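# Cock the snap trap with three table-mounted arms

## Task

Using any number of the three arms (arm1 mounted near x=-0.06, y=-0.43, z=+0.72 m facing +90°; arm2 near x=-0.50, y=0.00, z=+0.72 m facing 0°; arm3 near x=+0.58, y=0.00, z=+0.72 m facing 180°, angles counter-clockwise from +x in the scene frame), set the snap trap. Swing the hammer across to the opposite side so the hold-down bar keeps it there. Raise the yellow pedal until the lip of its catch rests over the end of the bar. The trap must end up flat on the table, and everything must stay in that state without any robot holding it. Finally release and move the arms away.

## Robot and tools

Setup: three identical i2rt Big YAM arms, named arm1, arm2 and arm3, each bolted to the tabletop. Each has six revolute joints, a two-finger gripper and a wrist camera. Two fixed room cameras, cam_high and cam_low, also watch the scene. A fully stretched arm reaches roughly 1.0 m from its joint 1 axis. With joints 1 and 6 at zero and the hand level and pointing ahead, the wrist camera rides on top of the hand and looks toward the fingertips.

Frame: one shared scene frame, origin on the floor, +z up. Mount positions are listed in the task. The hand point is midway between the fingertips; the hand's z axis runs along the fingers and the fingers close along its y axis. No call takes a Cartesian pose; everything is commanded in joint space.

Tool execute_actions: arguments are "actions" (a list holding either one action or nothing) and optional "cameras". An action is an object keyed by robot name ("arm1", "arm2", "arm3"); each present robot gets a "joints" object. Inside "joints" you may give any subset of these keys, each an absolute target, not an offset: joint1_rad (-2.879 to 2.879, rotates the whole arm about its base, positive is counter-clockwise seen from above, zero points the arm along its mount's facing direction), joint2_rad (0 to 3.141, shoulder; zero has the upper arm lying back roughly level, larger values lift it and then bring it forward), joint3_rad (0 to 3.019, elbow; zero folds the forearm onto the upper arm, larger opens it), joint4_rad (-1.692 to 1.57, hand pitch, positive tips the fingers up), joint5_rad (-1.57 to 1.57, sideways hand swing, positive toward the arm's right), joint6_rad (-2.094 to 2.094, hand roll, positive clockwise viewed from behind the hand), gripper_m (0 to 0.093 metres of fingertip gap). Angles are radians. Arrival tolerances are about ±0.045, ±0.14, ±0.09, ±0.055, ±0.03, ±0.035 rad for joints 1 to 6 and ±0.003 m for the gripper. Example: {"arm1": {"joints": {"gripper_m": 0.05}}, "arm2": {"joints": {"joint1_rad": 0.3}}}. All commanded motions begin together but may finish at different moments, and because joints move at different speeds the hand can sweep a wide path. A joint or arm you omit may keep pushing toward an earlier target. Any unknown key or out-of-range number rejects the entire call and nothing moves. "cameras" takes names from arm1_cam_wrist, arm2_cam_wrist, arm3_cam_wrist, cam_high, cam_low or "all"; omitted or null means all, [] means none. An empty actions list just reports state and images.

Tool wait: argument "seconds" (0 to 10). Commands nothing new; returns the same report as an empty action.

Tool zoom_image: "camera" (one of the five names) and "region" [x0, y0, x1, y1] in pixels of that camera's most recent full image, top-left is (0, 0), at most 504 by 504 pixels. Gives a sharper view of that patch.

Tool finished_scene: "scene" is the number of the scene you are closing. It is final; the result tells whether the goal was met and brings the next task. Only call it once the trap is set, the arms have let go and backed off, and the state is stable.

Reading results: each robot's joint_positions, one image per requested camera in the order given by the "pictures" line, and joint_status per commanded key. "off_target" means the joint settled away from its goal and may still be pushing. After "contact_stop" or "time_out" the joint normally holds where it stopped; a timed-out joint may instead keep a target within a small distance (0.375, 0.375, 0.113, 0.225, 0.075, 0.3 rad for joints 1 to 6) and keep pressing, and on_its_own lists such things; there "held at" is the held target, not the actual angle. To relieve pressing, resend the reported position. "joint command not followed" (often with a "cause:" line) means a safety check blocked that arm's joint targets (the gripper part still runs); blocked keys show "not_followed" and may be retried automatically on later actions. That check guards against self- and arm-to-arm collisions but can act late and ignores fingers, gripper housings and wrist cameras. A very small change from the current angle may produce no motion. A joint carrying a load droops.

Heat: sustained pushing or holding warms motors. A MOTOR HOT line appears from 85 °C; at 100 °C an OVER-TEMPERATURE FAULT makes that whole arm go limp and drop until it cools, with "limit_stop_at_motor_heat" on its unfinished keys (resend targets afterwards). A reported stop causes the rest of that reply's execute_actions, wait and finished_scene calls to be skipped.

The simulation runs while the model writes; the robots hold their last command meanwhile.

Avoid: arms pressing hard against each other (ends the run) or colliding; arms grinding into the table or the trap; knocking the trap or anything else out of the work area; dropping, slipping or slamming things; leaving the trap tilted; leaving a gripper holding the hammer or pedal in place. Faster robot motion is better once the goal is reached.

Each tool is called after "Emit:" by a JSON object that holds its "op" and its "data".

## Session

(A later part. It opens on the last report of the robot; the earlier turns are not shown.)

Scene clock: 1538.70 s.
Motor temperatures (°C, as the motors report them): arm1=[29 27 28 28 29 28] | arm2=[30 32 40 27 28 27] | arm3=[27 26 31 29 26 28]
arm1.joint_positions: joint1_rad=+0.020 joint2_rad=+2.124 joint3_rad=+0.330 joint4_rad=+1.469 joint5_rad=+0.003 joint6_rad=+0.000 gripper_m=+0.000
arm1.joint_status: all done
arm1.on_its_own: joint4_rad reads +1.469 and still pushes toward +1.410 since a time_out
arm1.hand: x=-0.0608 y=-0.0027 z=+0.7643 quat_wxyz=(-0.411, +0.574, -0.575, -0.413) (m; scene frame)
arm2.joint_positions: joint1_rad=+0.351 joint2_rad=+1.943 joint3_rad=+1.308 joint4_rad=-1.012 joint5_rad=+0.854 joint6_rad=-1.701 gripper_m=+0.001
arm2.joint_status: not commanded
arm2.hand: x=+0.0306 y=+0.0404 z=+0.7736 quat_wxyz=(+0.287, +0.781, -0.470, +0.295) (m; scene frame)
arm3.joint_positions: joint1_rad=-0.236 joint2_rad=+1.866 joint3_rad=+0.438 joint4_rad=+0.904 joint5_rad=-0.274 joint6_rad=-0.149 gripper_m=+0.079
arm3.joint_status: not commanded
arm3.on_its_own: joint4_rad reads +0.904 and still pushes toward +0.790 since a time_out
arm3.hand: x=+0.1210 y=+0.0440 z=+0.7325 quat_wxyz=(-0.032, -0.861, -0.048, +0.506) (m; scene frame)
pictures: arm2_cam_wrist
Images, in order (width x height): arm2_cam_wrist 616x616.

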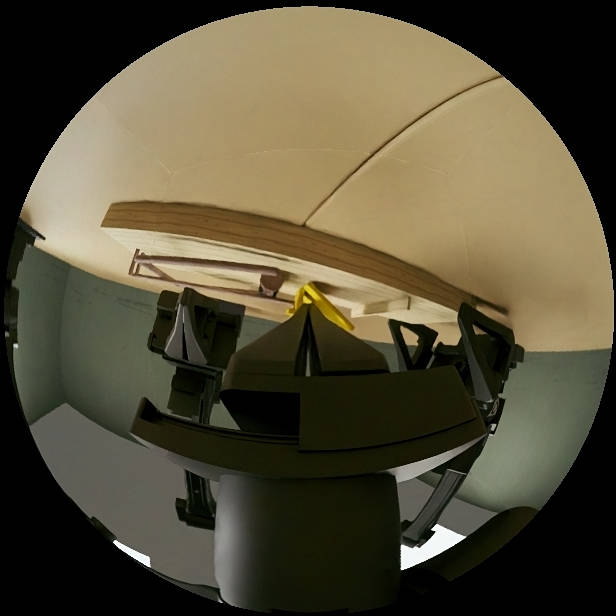

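Emit:
{"op": "execute_actions", "data": {"actions": [{"arm1":{"joints":{"joint2_rad":2.14}}}], "cameras": ["arm2_cam_wrist"]}}

Emit:
{"op": "zoom_image", "data": {"camera": "arm2_cam_wrist", "region": [120, 220, 370, 345]}}

Emit:
{"op": "zoom_image", "data": {"camera": "arm2_cam_wrist", "region": [250, 255, 370, 345]}}

Scene clock: 1542.43 s.
Motor temperatures (°C, as the motors report them): arm1=[29 27 28 28 29 28] | arm2=[30 32 40 27 28 27] | arm3=[27 26 31 29 26 28]
arm1.joint_positions: joint1_rad=+0.020 joint2_rad=+2.116 joint3_rad=+0.330 joint4_rad=+1.458 joint5_rad=+0.003 joint6_rad=+0.000 gripper_m=+0.000
arm1.joint_status: all done
arm1.hand: x=-0.0608 y=-0.0024 z=+0.7646 quat_wxyz=(-0.410, +0.575, -0.576, -0.412) (m; scene frame)
arm2.joint_positions: joint1_rad=+0.351 joint2_rad=+1.943 joint3_rad=+1.308 joint4_rad=-1.012 joint5_rad=+0.854 joint6_rad=-1.701 gripper_m=+0.001
arm2.joint_status: not commanded
arm2.hand: x=+0.0306 y=+0.0404 z=+0.7736 quat_wxyz=(+0.287, +0.781, -0.470, +0.295) (m; scene frame)
arm3.joint_positions: joint1_rad=-0.236 joint2_rad=+1.866 joint3_rad=+0.438 joint4_rad=+0.904 joint5_rad=-0.274 joint6_rad=-0.149 gripper_m=+0.079
arm3.joint_status: not commanded
arm3.on_its_own: joint4_rad reads +0.904 and still pushes toward +0.790 since a time_out
arm3.hand: x=+0.1210 y=+0.0440 z=+0.7325 quat_wxyz=(-0.032, -0.861, -0.048, +0.506) (m; scene frame)
pictures: arm2_cam_wrist
Images, in order (width x height): arm2_cam_wrist 616x616.

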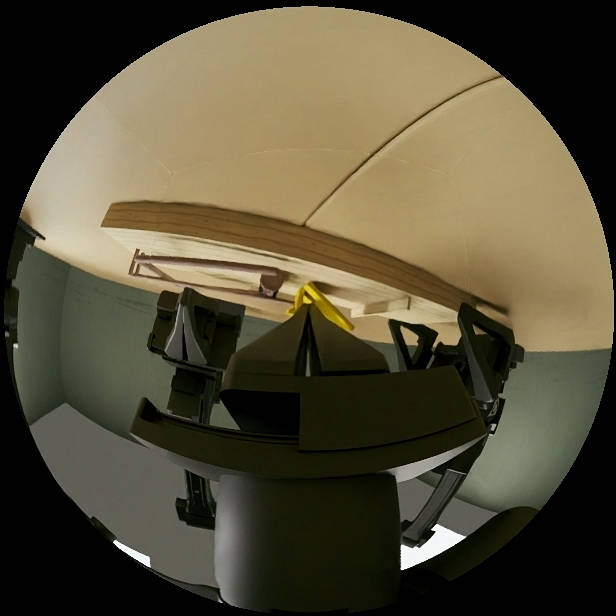

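Region (120, 220, 370, 345) of arm2_cam_wrist's 616x616 image, scaled by 2.016, with more detail than that image has.

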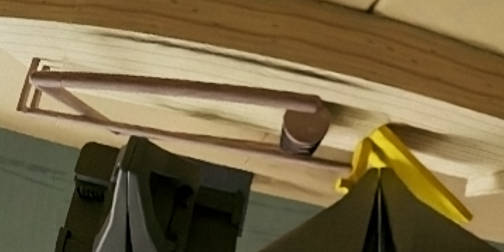

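Region (250, 255, 370, 345) of arm2_cam_wrist's 616x616 image, scaled by 4.200, with more detail than that image has; it fills the top 378 rows of this view, and the rest is white.

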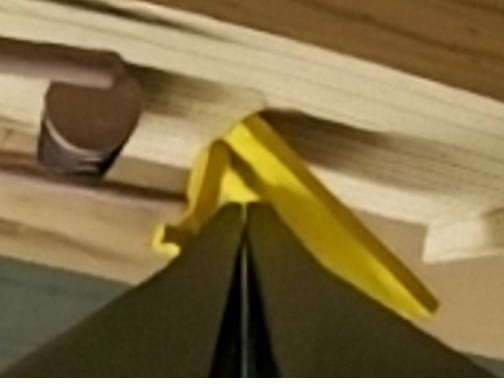

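Emit:
{"op": "execute_actions", "data": {"actions": [{"arm2":{"joints":{"joint4_rad":-0.994}},"arm1":{"joints":{"joint2_rad":2.125}}}], "cameras": ["arm2_cam_wrist"]}}

Emit:
{"op": "zoom_image", "data": {"camera": "arm2_cam_wrist", "region": [250, 255, 370, 345]}}

Scene clock: 1547.27 s.
Motor temperatures (°C, as the motors report them): arm1=[29 27 28 28 29 28] | arm2=[30 32 40 27 28 27] | arm3=[27 26 31 29 26 28]
arm1.joint_positions: joint1_rad=+0.020 joint2_rad=+2.109 joint3_rad=+0.329 joint4_rad=+1.450 joint5_rad=+0.003 joint6_rad=+0.000 gripper_m=+0.000
arm1.joint_status: all done
arm1.hand: x=-0.0608 y=-0.0024 z=+0.7653 quat_wxyz=(-0.409, +0.576, -0.576, -0.411) (m; scene frame)
arm2.joint_positions: joint1_rad=+0.351 joint2_rad=+1.943 joint3_rad=+1.308 joint4_rad=-1.003 joint5_rad=+0.854 joint6_rad=-1.701 gripper_m=+0.001
arm2.joint_status: all done
arm2.hand: x=+0.0321 y=+0.0409 z=+0.7735 quat_wxyz=(+0.284, +0.780, -0.471, +0.298) (m; scene frame)
arm3.joint_positions: joint1_rad=-0.236 joint2_rad=+1.866 joint3_rad=+0.438 joint4_rad=+0.904 joint5_rad=-0.274 joint6_rad=-0.149 gripper_m=+0.079
arm3.joint_status: not commanded
arm3.on_its_own: joint4_rad reads +0.904 and still pushes toward +0.790 since a time_out
arm3.hand: x=+0.1210 y=+0.0440 z=+0.7325 quat_wxyz=(-0.032, -0.861, -0.048, +0.506) (m; scene frame)
pictures: arm2_cam_wrist
Images, in order (width x height): arm2_cam_wrist 616x616.

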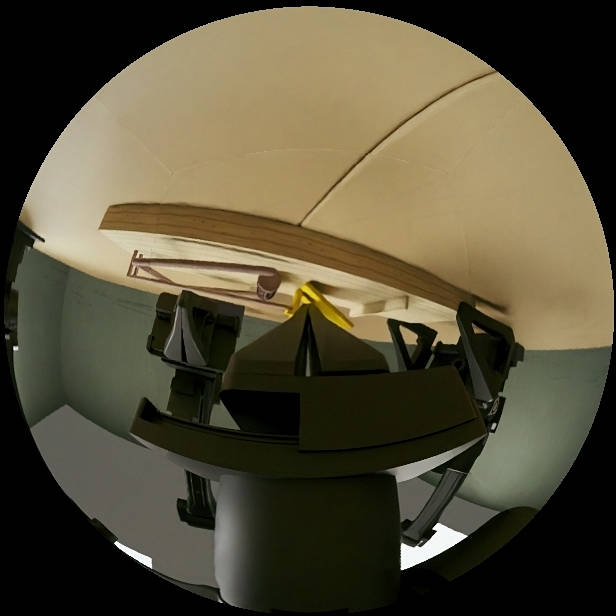

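Region (250, 255, 370, 345) of arm2_cam_wrist's 616x616 image, scaled by 4.200, with more detail than that image has; it fills the top 378 rows of this view, and the rest is white.

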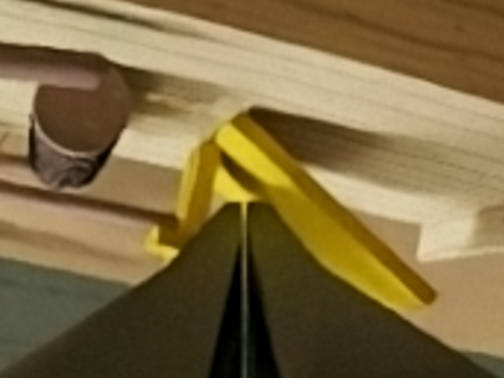

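Emit:
{"op": "execute_actions", "data": {"actions": [{"arm1":{"joints":{"joint2_rad":2.045}}}], "cameras": ["arm2_cam_wrist","arm1_cam_wrist"]}}

Emit:
{"op": "zoom_image", "data": {"camera": "arm2_cam_wrist", "region": [250, 255, 370, 345]}}

Scene clock: 1552.60 s.
Motor temperatures (°C, as the motors report them): arm1=[29 27 28 28 29 28] | arm2=[30 32 39 27 28 27] | arm3=[27 26 31 29 26 28]
arm1.joint_positions: joint1_rad=+0.020 joint2_rad=+2.054 joint3_rad=+0.315 joint4_rad=+1.422 joint5_rad=+0.003 joint6_rad=+0.000 gripper_m=+0.000
arm1.joint_status: all done
arm1.hand: x=-0.0608 y=-0.0024 z=+0.7791 quat_wxyz=(-0.413, +0.573, -0.574, -0.415) (m; scene frame)
arm2.joint_positions: joint1_rad=+0.351 joint2_rad=+1.943 joint3_rad=+1.308 joint4_rad=-1.003 joint5_rad=+0.854 joint6_rad=-1.701 gripper_m=+0.001
arm2.joint_status: not commanded
arm2.hand: x=+0.0321 y=+0.0409 z=+0.7735 quat_wxyz=(+0.284, +0.780, -0.471, +0.298) (m; scene frame)
arm3.joint_positions: joint1_rad=-0.236 joint2_rad=+1.866 joint3_rad=+0.438 joint4_rad=+0.904 joint5_rad=-0.274 joint6_rad=-0.149 gripper_m=+0.079
arm3.joint_status: not commanded
arm3.on_its_own: joint4_rad reads +0.904 and still pushes toward +0.790 since a time_out
arm3.hand: x=+0.1210 y=+0.0440 z=+0.7325 quat_wxyz=(-0.032, -0.861, -0.048, +0.506) (m; scene frame)
pictures: arm1_cam_wrist, arm2_cam_wrist
Images, in order (width x height): arm1_cam_wrist 616x616, arm2_cam_wrist 616x616.

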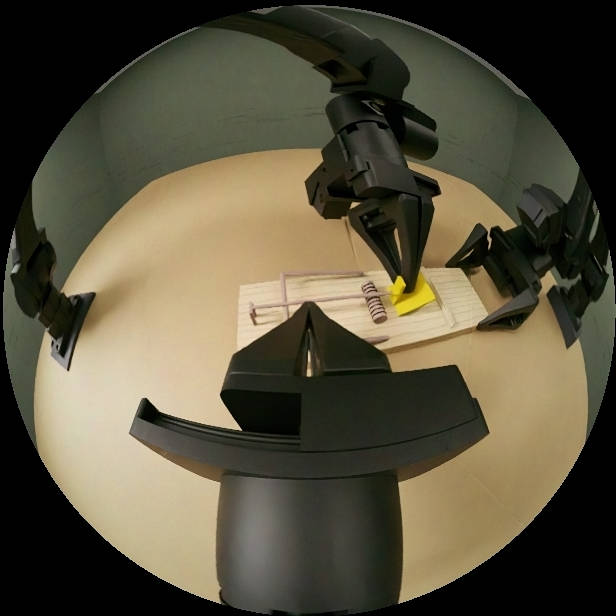

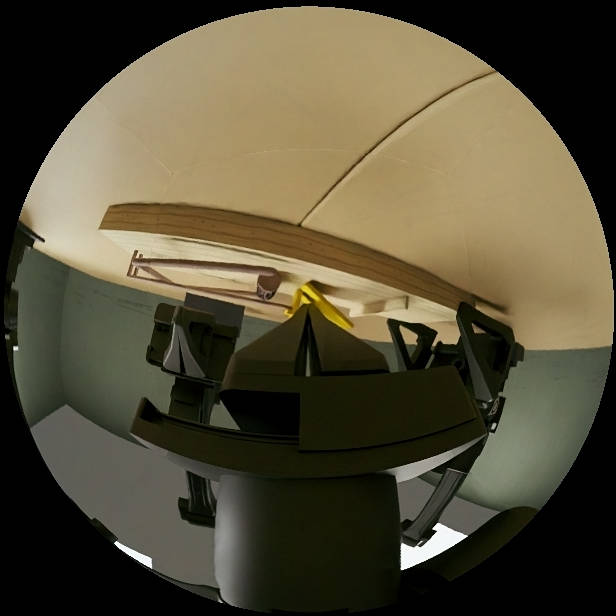

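Region (250, 255, 370, 345) of arm2_cam_wrist's 616x616 image, scaled by 4.200, with more detail than that image has; it fills the top 378 rows of this view, and the rest is white.

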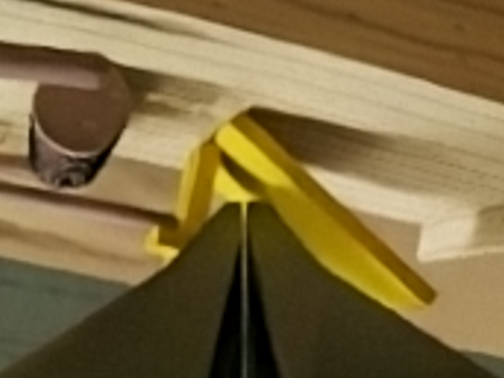

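Emit:
{"op": "execute_actions", "data": {"actions": [{"arm2":{"joints":{"joint2_rad":1.885}}}], "cameras": ["arm1_cam_wrist","arm2_cam_wrist"]}}

Emit:
{"op": "zoom_image", "data": {"camera": "arm1_cam_wrist", "region": [330, 220, 480, 350]}}

Scene clock: 1557.97 s.
Motor temperatures (°C, as the motors report them): arm1=[29 27 27 28 29 28] | arm2=[30 32 39 27 28 27] | arm3=[27 26 31 29 26 28]
arm1.joint_positions: joint1_rad=+0.020 joint2_rad=+2.054 joint3_rad=+0.315 joint4_rad=+1.422 joint5_rad=+0.003 joint6_rad=+0.000 gripper_m=+0.000
arm1.joint_status: not commanded
arm1.hand: x=-0.0608 y=-0.0024 z=+0.7791 quat_wxyz=(-0.413, +0.573, -0.574, -0.415) (m; scene frame)
arm2.joint_positions: joint1_rad=+0.351 joint2_rad=+1.896 joint3_rad=+1.306 joint4_rad=-1.003 joint5_rad=+0.854 joint6_rad=-1.701 gripper_m=+0.001
arm2.joint_status: all done
arm2.hand: x=+0.0347 y=+0.0416 z=+0.7966 quat_wxyz=(+0.268, +0.776, -0.480, +0.311) (m; scene frame)
arm3.joint_positions: joint1_rad=-0.236 joint2_rad=+1.866 joint3_rad=+0.438 joint4_rad=+0.904 joint5_rad=-0.274 joint6_rad=-0.149 gripper_m=+0.079
arm3.joint_status: not commanded
arm3.on_its_own: joint4_rad reads +0.904 and still pushes toward +0.790 since a time_out
arm3.hand: x=+0.1210 y=+0.0440 z=+0.7325 quat_wxyz=(-0.032, -0.861, -0.048, +0.506) (m; scene frame)
pictures: arm1_cam_wrist, arm2_cam_wrist
Images, in order (width x height): arm1_cam_wrist 616x616, arm2_cam_wrist 616x616.

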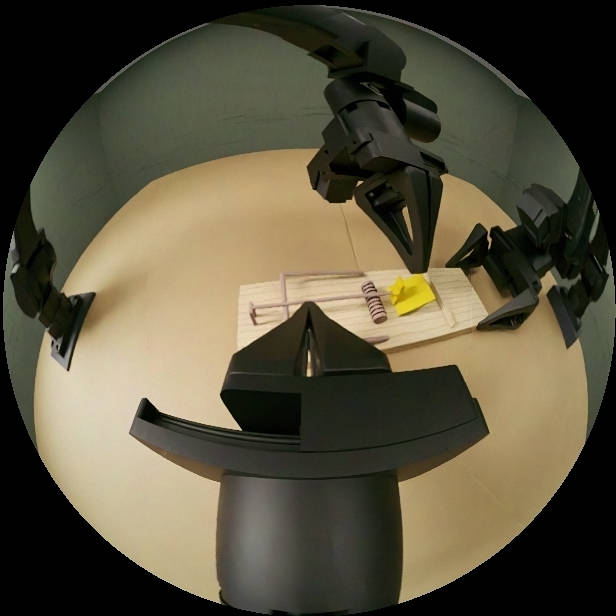

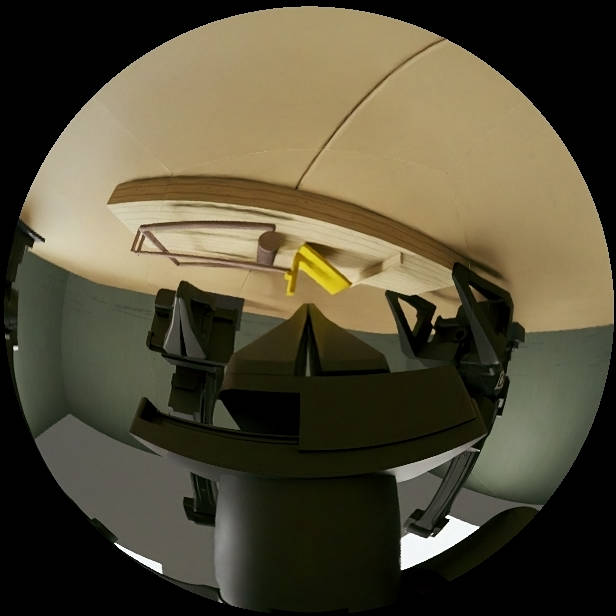

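Region (330, 220, 480, 350) of arm1_cam_wrist's 616x616 image, scaled by 3.360, with more detail than that image has; it fills the top 437 rows of this view, and the rest is white.

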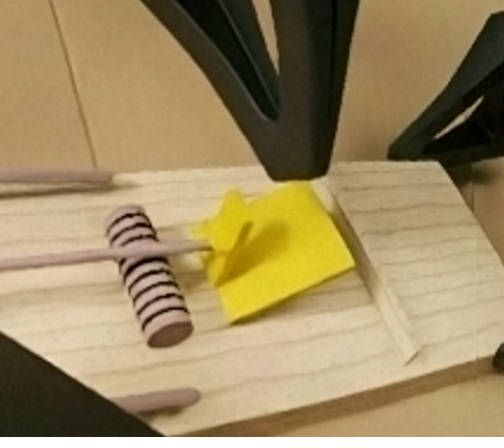

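Emit:
{"op": "execute_actions", "data": {"actions": [{"arm1":{"joints":{"joint2_rad":1.75,"joint3_rad":0.15}},"arm2":{"joints":{"joint1_rad":0.6,"joint2_rad":1.45,"joint3_rad":0.95}},"arm3":{"joints":{"joint2_rad":1.885,"joint3_rad":0.43,"joint4_rad":0.895}}}], "cameras": ["cam_low"]}}

Emit:
{"op": "execute_actions", "data": {"actions": [{"arm3":{"joints":{"gripper_m":0.093}}}], "cameras": ["cam_low","arm3_cam_wrist"]}}

Emit:
{"op": "zoom_image", "data": {"camera": "cam_low", "region": [330, 230, 590, 330]}}

Scene clock: 1567.70 s.
Motor temperatures (°C, as the motors report them): arm1=[29 27 27 28 29 28] | arm2=[30 32 40 27 28 27] | arm3=[27 26 31 29 26 28]
arm1.joint_positions: joint1_rad=+0.020 joint2_rad=+1.750 joint3_rad=+0.150 joint4_rad=+1.418 joint5_rad=+0.003 joint6_rad=+0.000 gripper_m=+0.000
arm1.joint_status: all done
arm1.hand: x=-0.0603 y=-0.0427 z=+0.8630 quat_wxyz=(-0.451, +0.543, -0.544, -0.453) (m; scene frame)
arm2.joint_positions: joint1_rad=+0.608 joint2_rad=+1.440 joint3_rad=+0.955 joint4_rad=-0.997 joint5_rad=+0.854 joint6_rad=-1.701 gripper_m=+0.001
arm2.joint_status: all done
arm2.hand: x=-0.0990 y=+0.1063 z=+0.8793 quat_wxyz=(+0.182, +0.820, -0.397, +0.370) (m; scene frame)
arm3.joint_positions: joint1_rad=-0.236 joint2_rad=+1.863 joint3_rad=+0.441 joint4_rad=+0.907 joint5_rad=-0.274 joint6_rad=-0.149 gripper_m=+0.079
arm3.joint_status: all done
arm3.hand: x=+0.1189 y=+0.0444 z=+0.7351 quat_wxyz=(-0.031, -0.858, -0.049, +0.510) (m; scene frame)
pictures: cam_low
Images, in order (width x height): cam_low 896x504.

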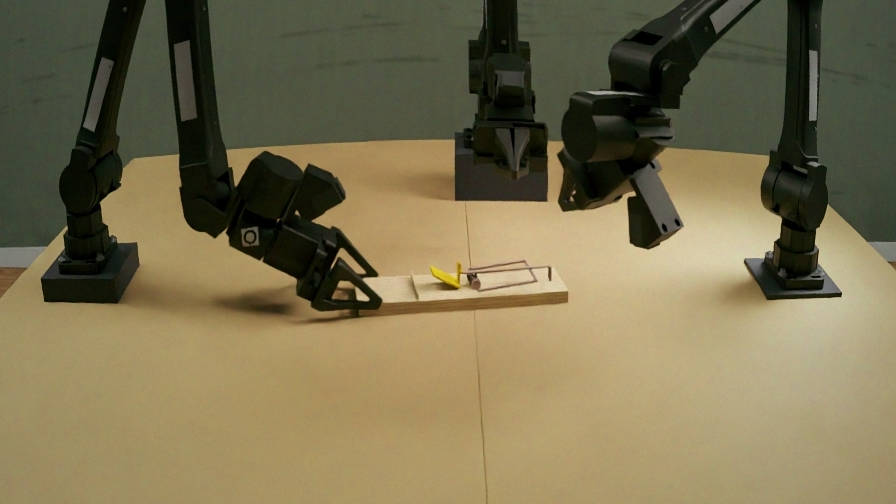

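Scene clock: 1568.33 s.
Motor temperatures (°C, as the motors report them): arm1=[29 27 27 28 29 28] | arm2=[30 32 40 27 28 27] | arm3=[27 26 31 29 26 28]
arm1.joint_positions: joint1_rad=+0.020 joint2_rad=+1.750 joint3_rad=+0.150 joint4_rad=+1.418 joint5_rad=+0.003 joint6_rad=+0.000 gripper_m=+0.000
arm1.joint_status: not commanded
arm1.hand: x=-0.0603 y=-0.0427 z=+0.8630 quat_wxyz=(-0.451, +0.543, -0.544, -0.453) (m; scene frame)
arm2.joint_positions: joint1_rad=+0.608 joint2_rad=+1.440 joint3_rad=+0.955 joint4_rad=-0.997 joint5_rad=+0.854 joint6_rad=-1.701 gripper_m=+0.001
arm2.joint_status: not commanded
arm2.hand: x=-0.0990 y=+0.1063 z=+0.8793 quat_wxyz=(+0.182, +0.820, -0.397, +0.370) (m; scene frame)
arm3.joint_positions: joint1_rad=-0.236 joint2_rad=+1.868 joint3_rad=+0.430 joint4_rad=+0.904 joint5_rad=-0.274 joint6_rad=-0.148 gripper_m=+0.093
arm3.joint_status: all done
arm3.hand: x=+0.1253 y=+0.0432 z=+0.7298 quat_wxyz=(-0.033, -0.863, -0.047, +0.502) (m; scene frame)
pictures: arm3_cam_wrist, cam_low
Images, in order (width x height): arm3_cam_wrist 616x616, cam_low 896x504.

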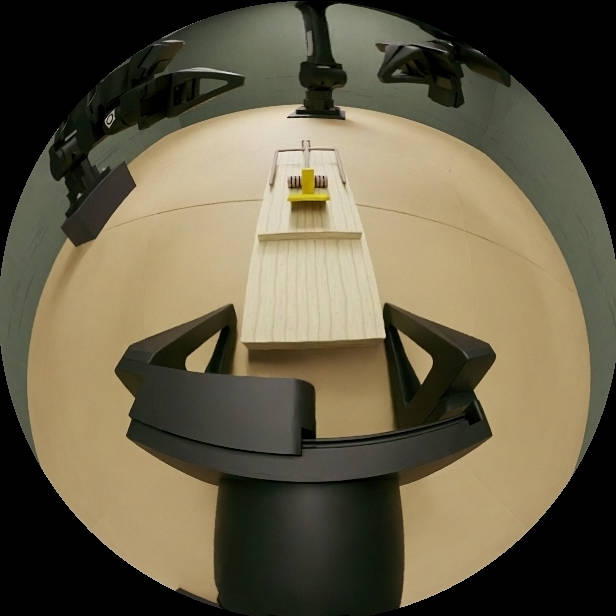

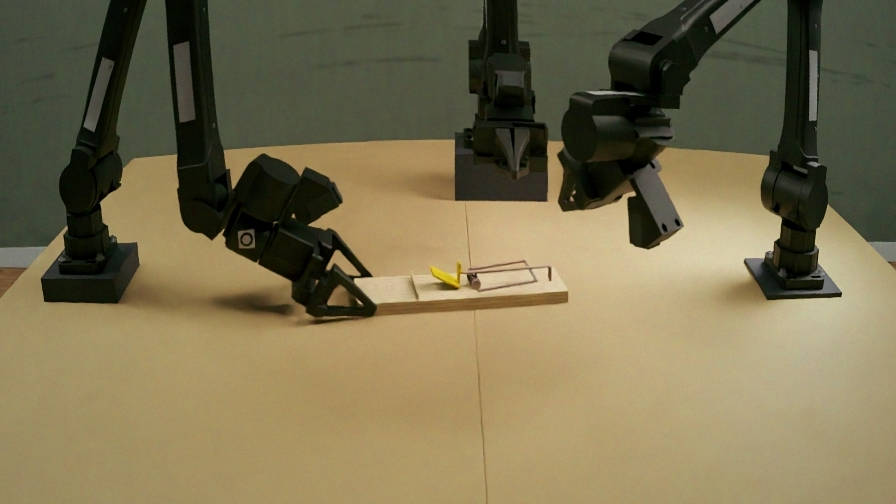

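Region (330, 230, 590, 330) of cam_low's 896x504 image, scaled by 1.938, with more detail than that image has; it fills the top 194 rows of this view, and the rest is white.

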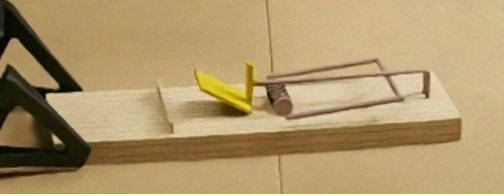

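Emit:
{"op": "execute_actions", "data": {"actions": [{"arm3":{"joints":{"joint2_rad":1.77}},"arm1":{"joints":{"joint2_rad":1.55,"joint3_rad":0.05}},"arm2":{"joints":{"joint2_rad":1.25,"joint3_rad":0.76}}}], "cameras": []}}

Emit:
{"op": "execute_actions", "data": {"actions": [{"arm3":{"joints":{"joint2_rad":1.45,"joint3_rad":0.15}}}], "cameras": ["cam_low","cam_high"]}}

Emit:
{"op": "zoom_image", "data": {"camera": "cam_low", "region": [400, 240, 580, 320]}}

Scene clock: 1579.93 s.
Motor temperatures (°C, as the motors report them): arm1=[29 27 27 28 29 28] | arm2=[30 32 40 27 28 27] | arm3=[27 27 31 29 26 28]
arm1.joint_positions: joint1_rad=+0.020 joint2_rad=+1.549 joint3_rad=+0.050 joint4_rad=+1.418 joint5_rad=+0.003 joint6_rad=+0.000 gripper_m=+0.000
arm1.joint_status: all done
arm1.hand: x=-0.0600 y=-0.0757 z=+0.9079 quat_wxyz=(-0.477, +0.520, -0.521, -0.480) (m; scene frame)
arm2.joint_positions: joint1_rad=+0.608 joint2_rad=+1.249 joint3_rad=+0.761 joint4_rad=-0.996 joint5_rad=+0.854 joint6_rad=-1.701 gripper_m=+0.001
arm2.joint_status: all done
arm2.hand: x=-0.1611 y=+0.0656 z=+0.8742 quat_wxyz=(+0.183, +0.820, -0.397, +0.369) (m; scene frame)
arm3.joint_positions: joint1_rad=-0.236 joint2_rad=+1.779 joint3_rad=+0.430 joint4_rad=+0.901 joint5_rad=-0.274 joint6_rad=-0.148 gripper_m=+0.093
arm3.joint_status: all done
arm3.hand: x=+0.1133 y=+0.0455 z=+0.7682 quat_wxyz=(-0.024, -0.841, -0.053, +0.538) (m; scene frame)
pictures: none
No camera images: the call's "cameras" was empty. Leave "cameras" out to get every camera's image.

Scene clock: 1580.97 s.
Motor temperatures (°C, as the motors report them): arm1=[29 27 27 28 29 28] | arm2=[30 32 40 27 28 27] | arm3=[27 27 31 29 26 28]
arm1.joint_positions: joint1_rad=+0.020 joint2_rad=+1.549 joint3_rad=+0.050 joint4_rad=+1.418 joint5_rad=+0.003 joint6_rad=+0.000 gripper_m=+0.000
arm1.joint_status: not commanded
arm1.hand: x=-0.0600 y=-0.0757 z=+0.9079 quat_wxyz=(-0.477, +0.520, -0.521, -0.480) (m; scene frame)
arm2.joint_positions: joint1_rad=+0.608 joint2_rad=+1.249 joint3_rad=+0.761 joint4_rad=-0.996 joint5_rad=+0.854 joint6_rad=-1.701 gripper_m=+0.001
arm2.joint_status: not commanded
arm2.hand: x=-0.1611 y=+0.0656 z=+0.8742 quat_wxyz=(+0.183, +0.820, -0.397, +0.369) (m; scene frame)
arm3.joint_positions: joint1_rad=-0.236 joint2_rad=+1.457 joint3_rad=+0.146 joint4_rad=+0.901 joint5_rad=-0.274 joint6_rad=-0.148 gripper_m=+0.093
arm3.joint_status: all done
arm3.hand: x=+0.2136 y=+0.0256 z=+0.8077 quat_wxyz=(-0.020, -0.831, -0.055, +0.553) (m; scene frame)
pictures: cam_high, cam_low
Images, in order (width x height): cam_high 896x504, cam_low 896x504.

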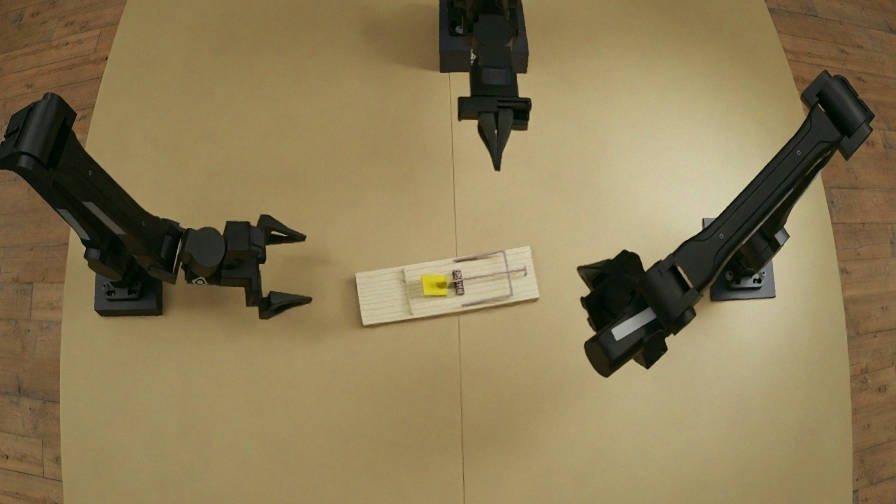

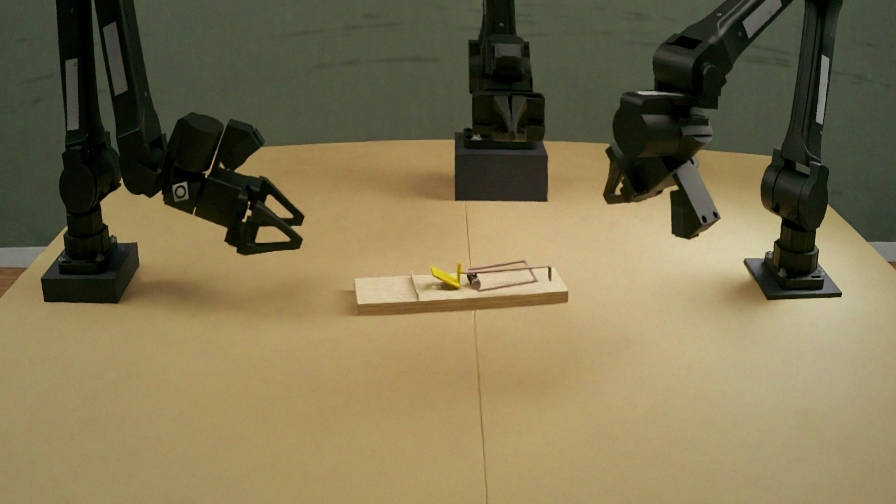

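Region (400, 240, 580, 320) of cam_low's 896x504 image, scaled by 2.800, with more detail than that image has.

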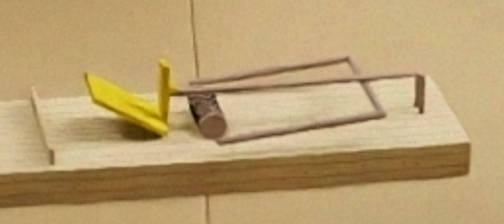

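The trap is set, lying flat, and all arms are clear.

Emit:
{"op": "finished_scene", "data": {"scene": 1}}

The scene is finished: the task was done.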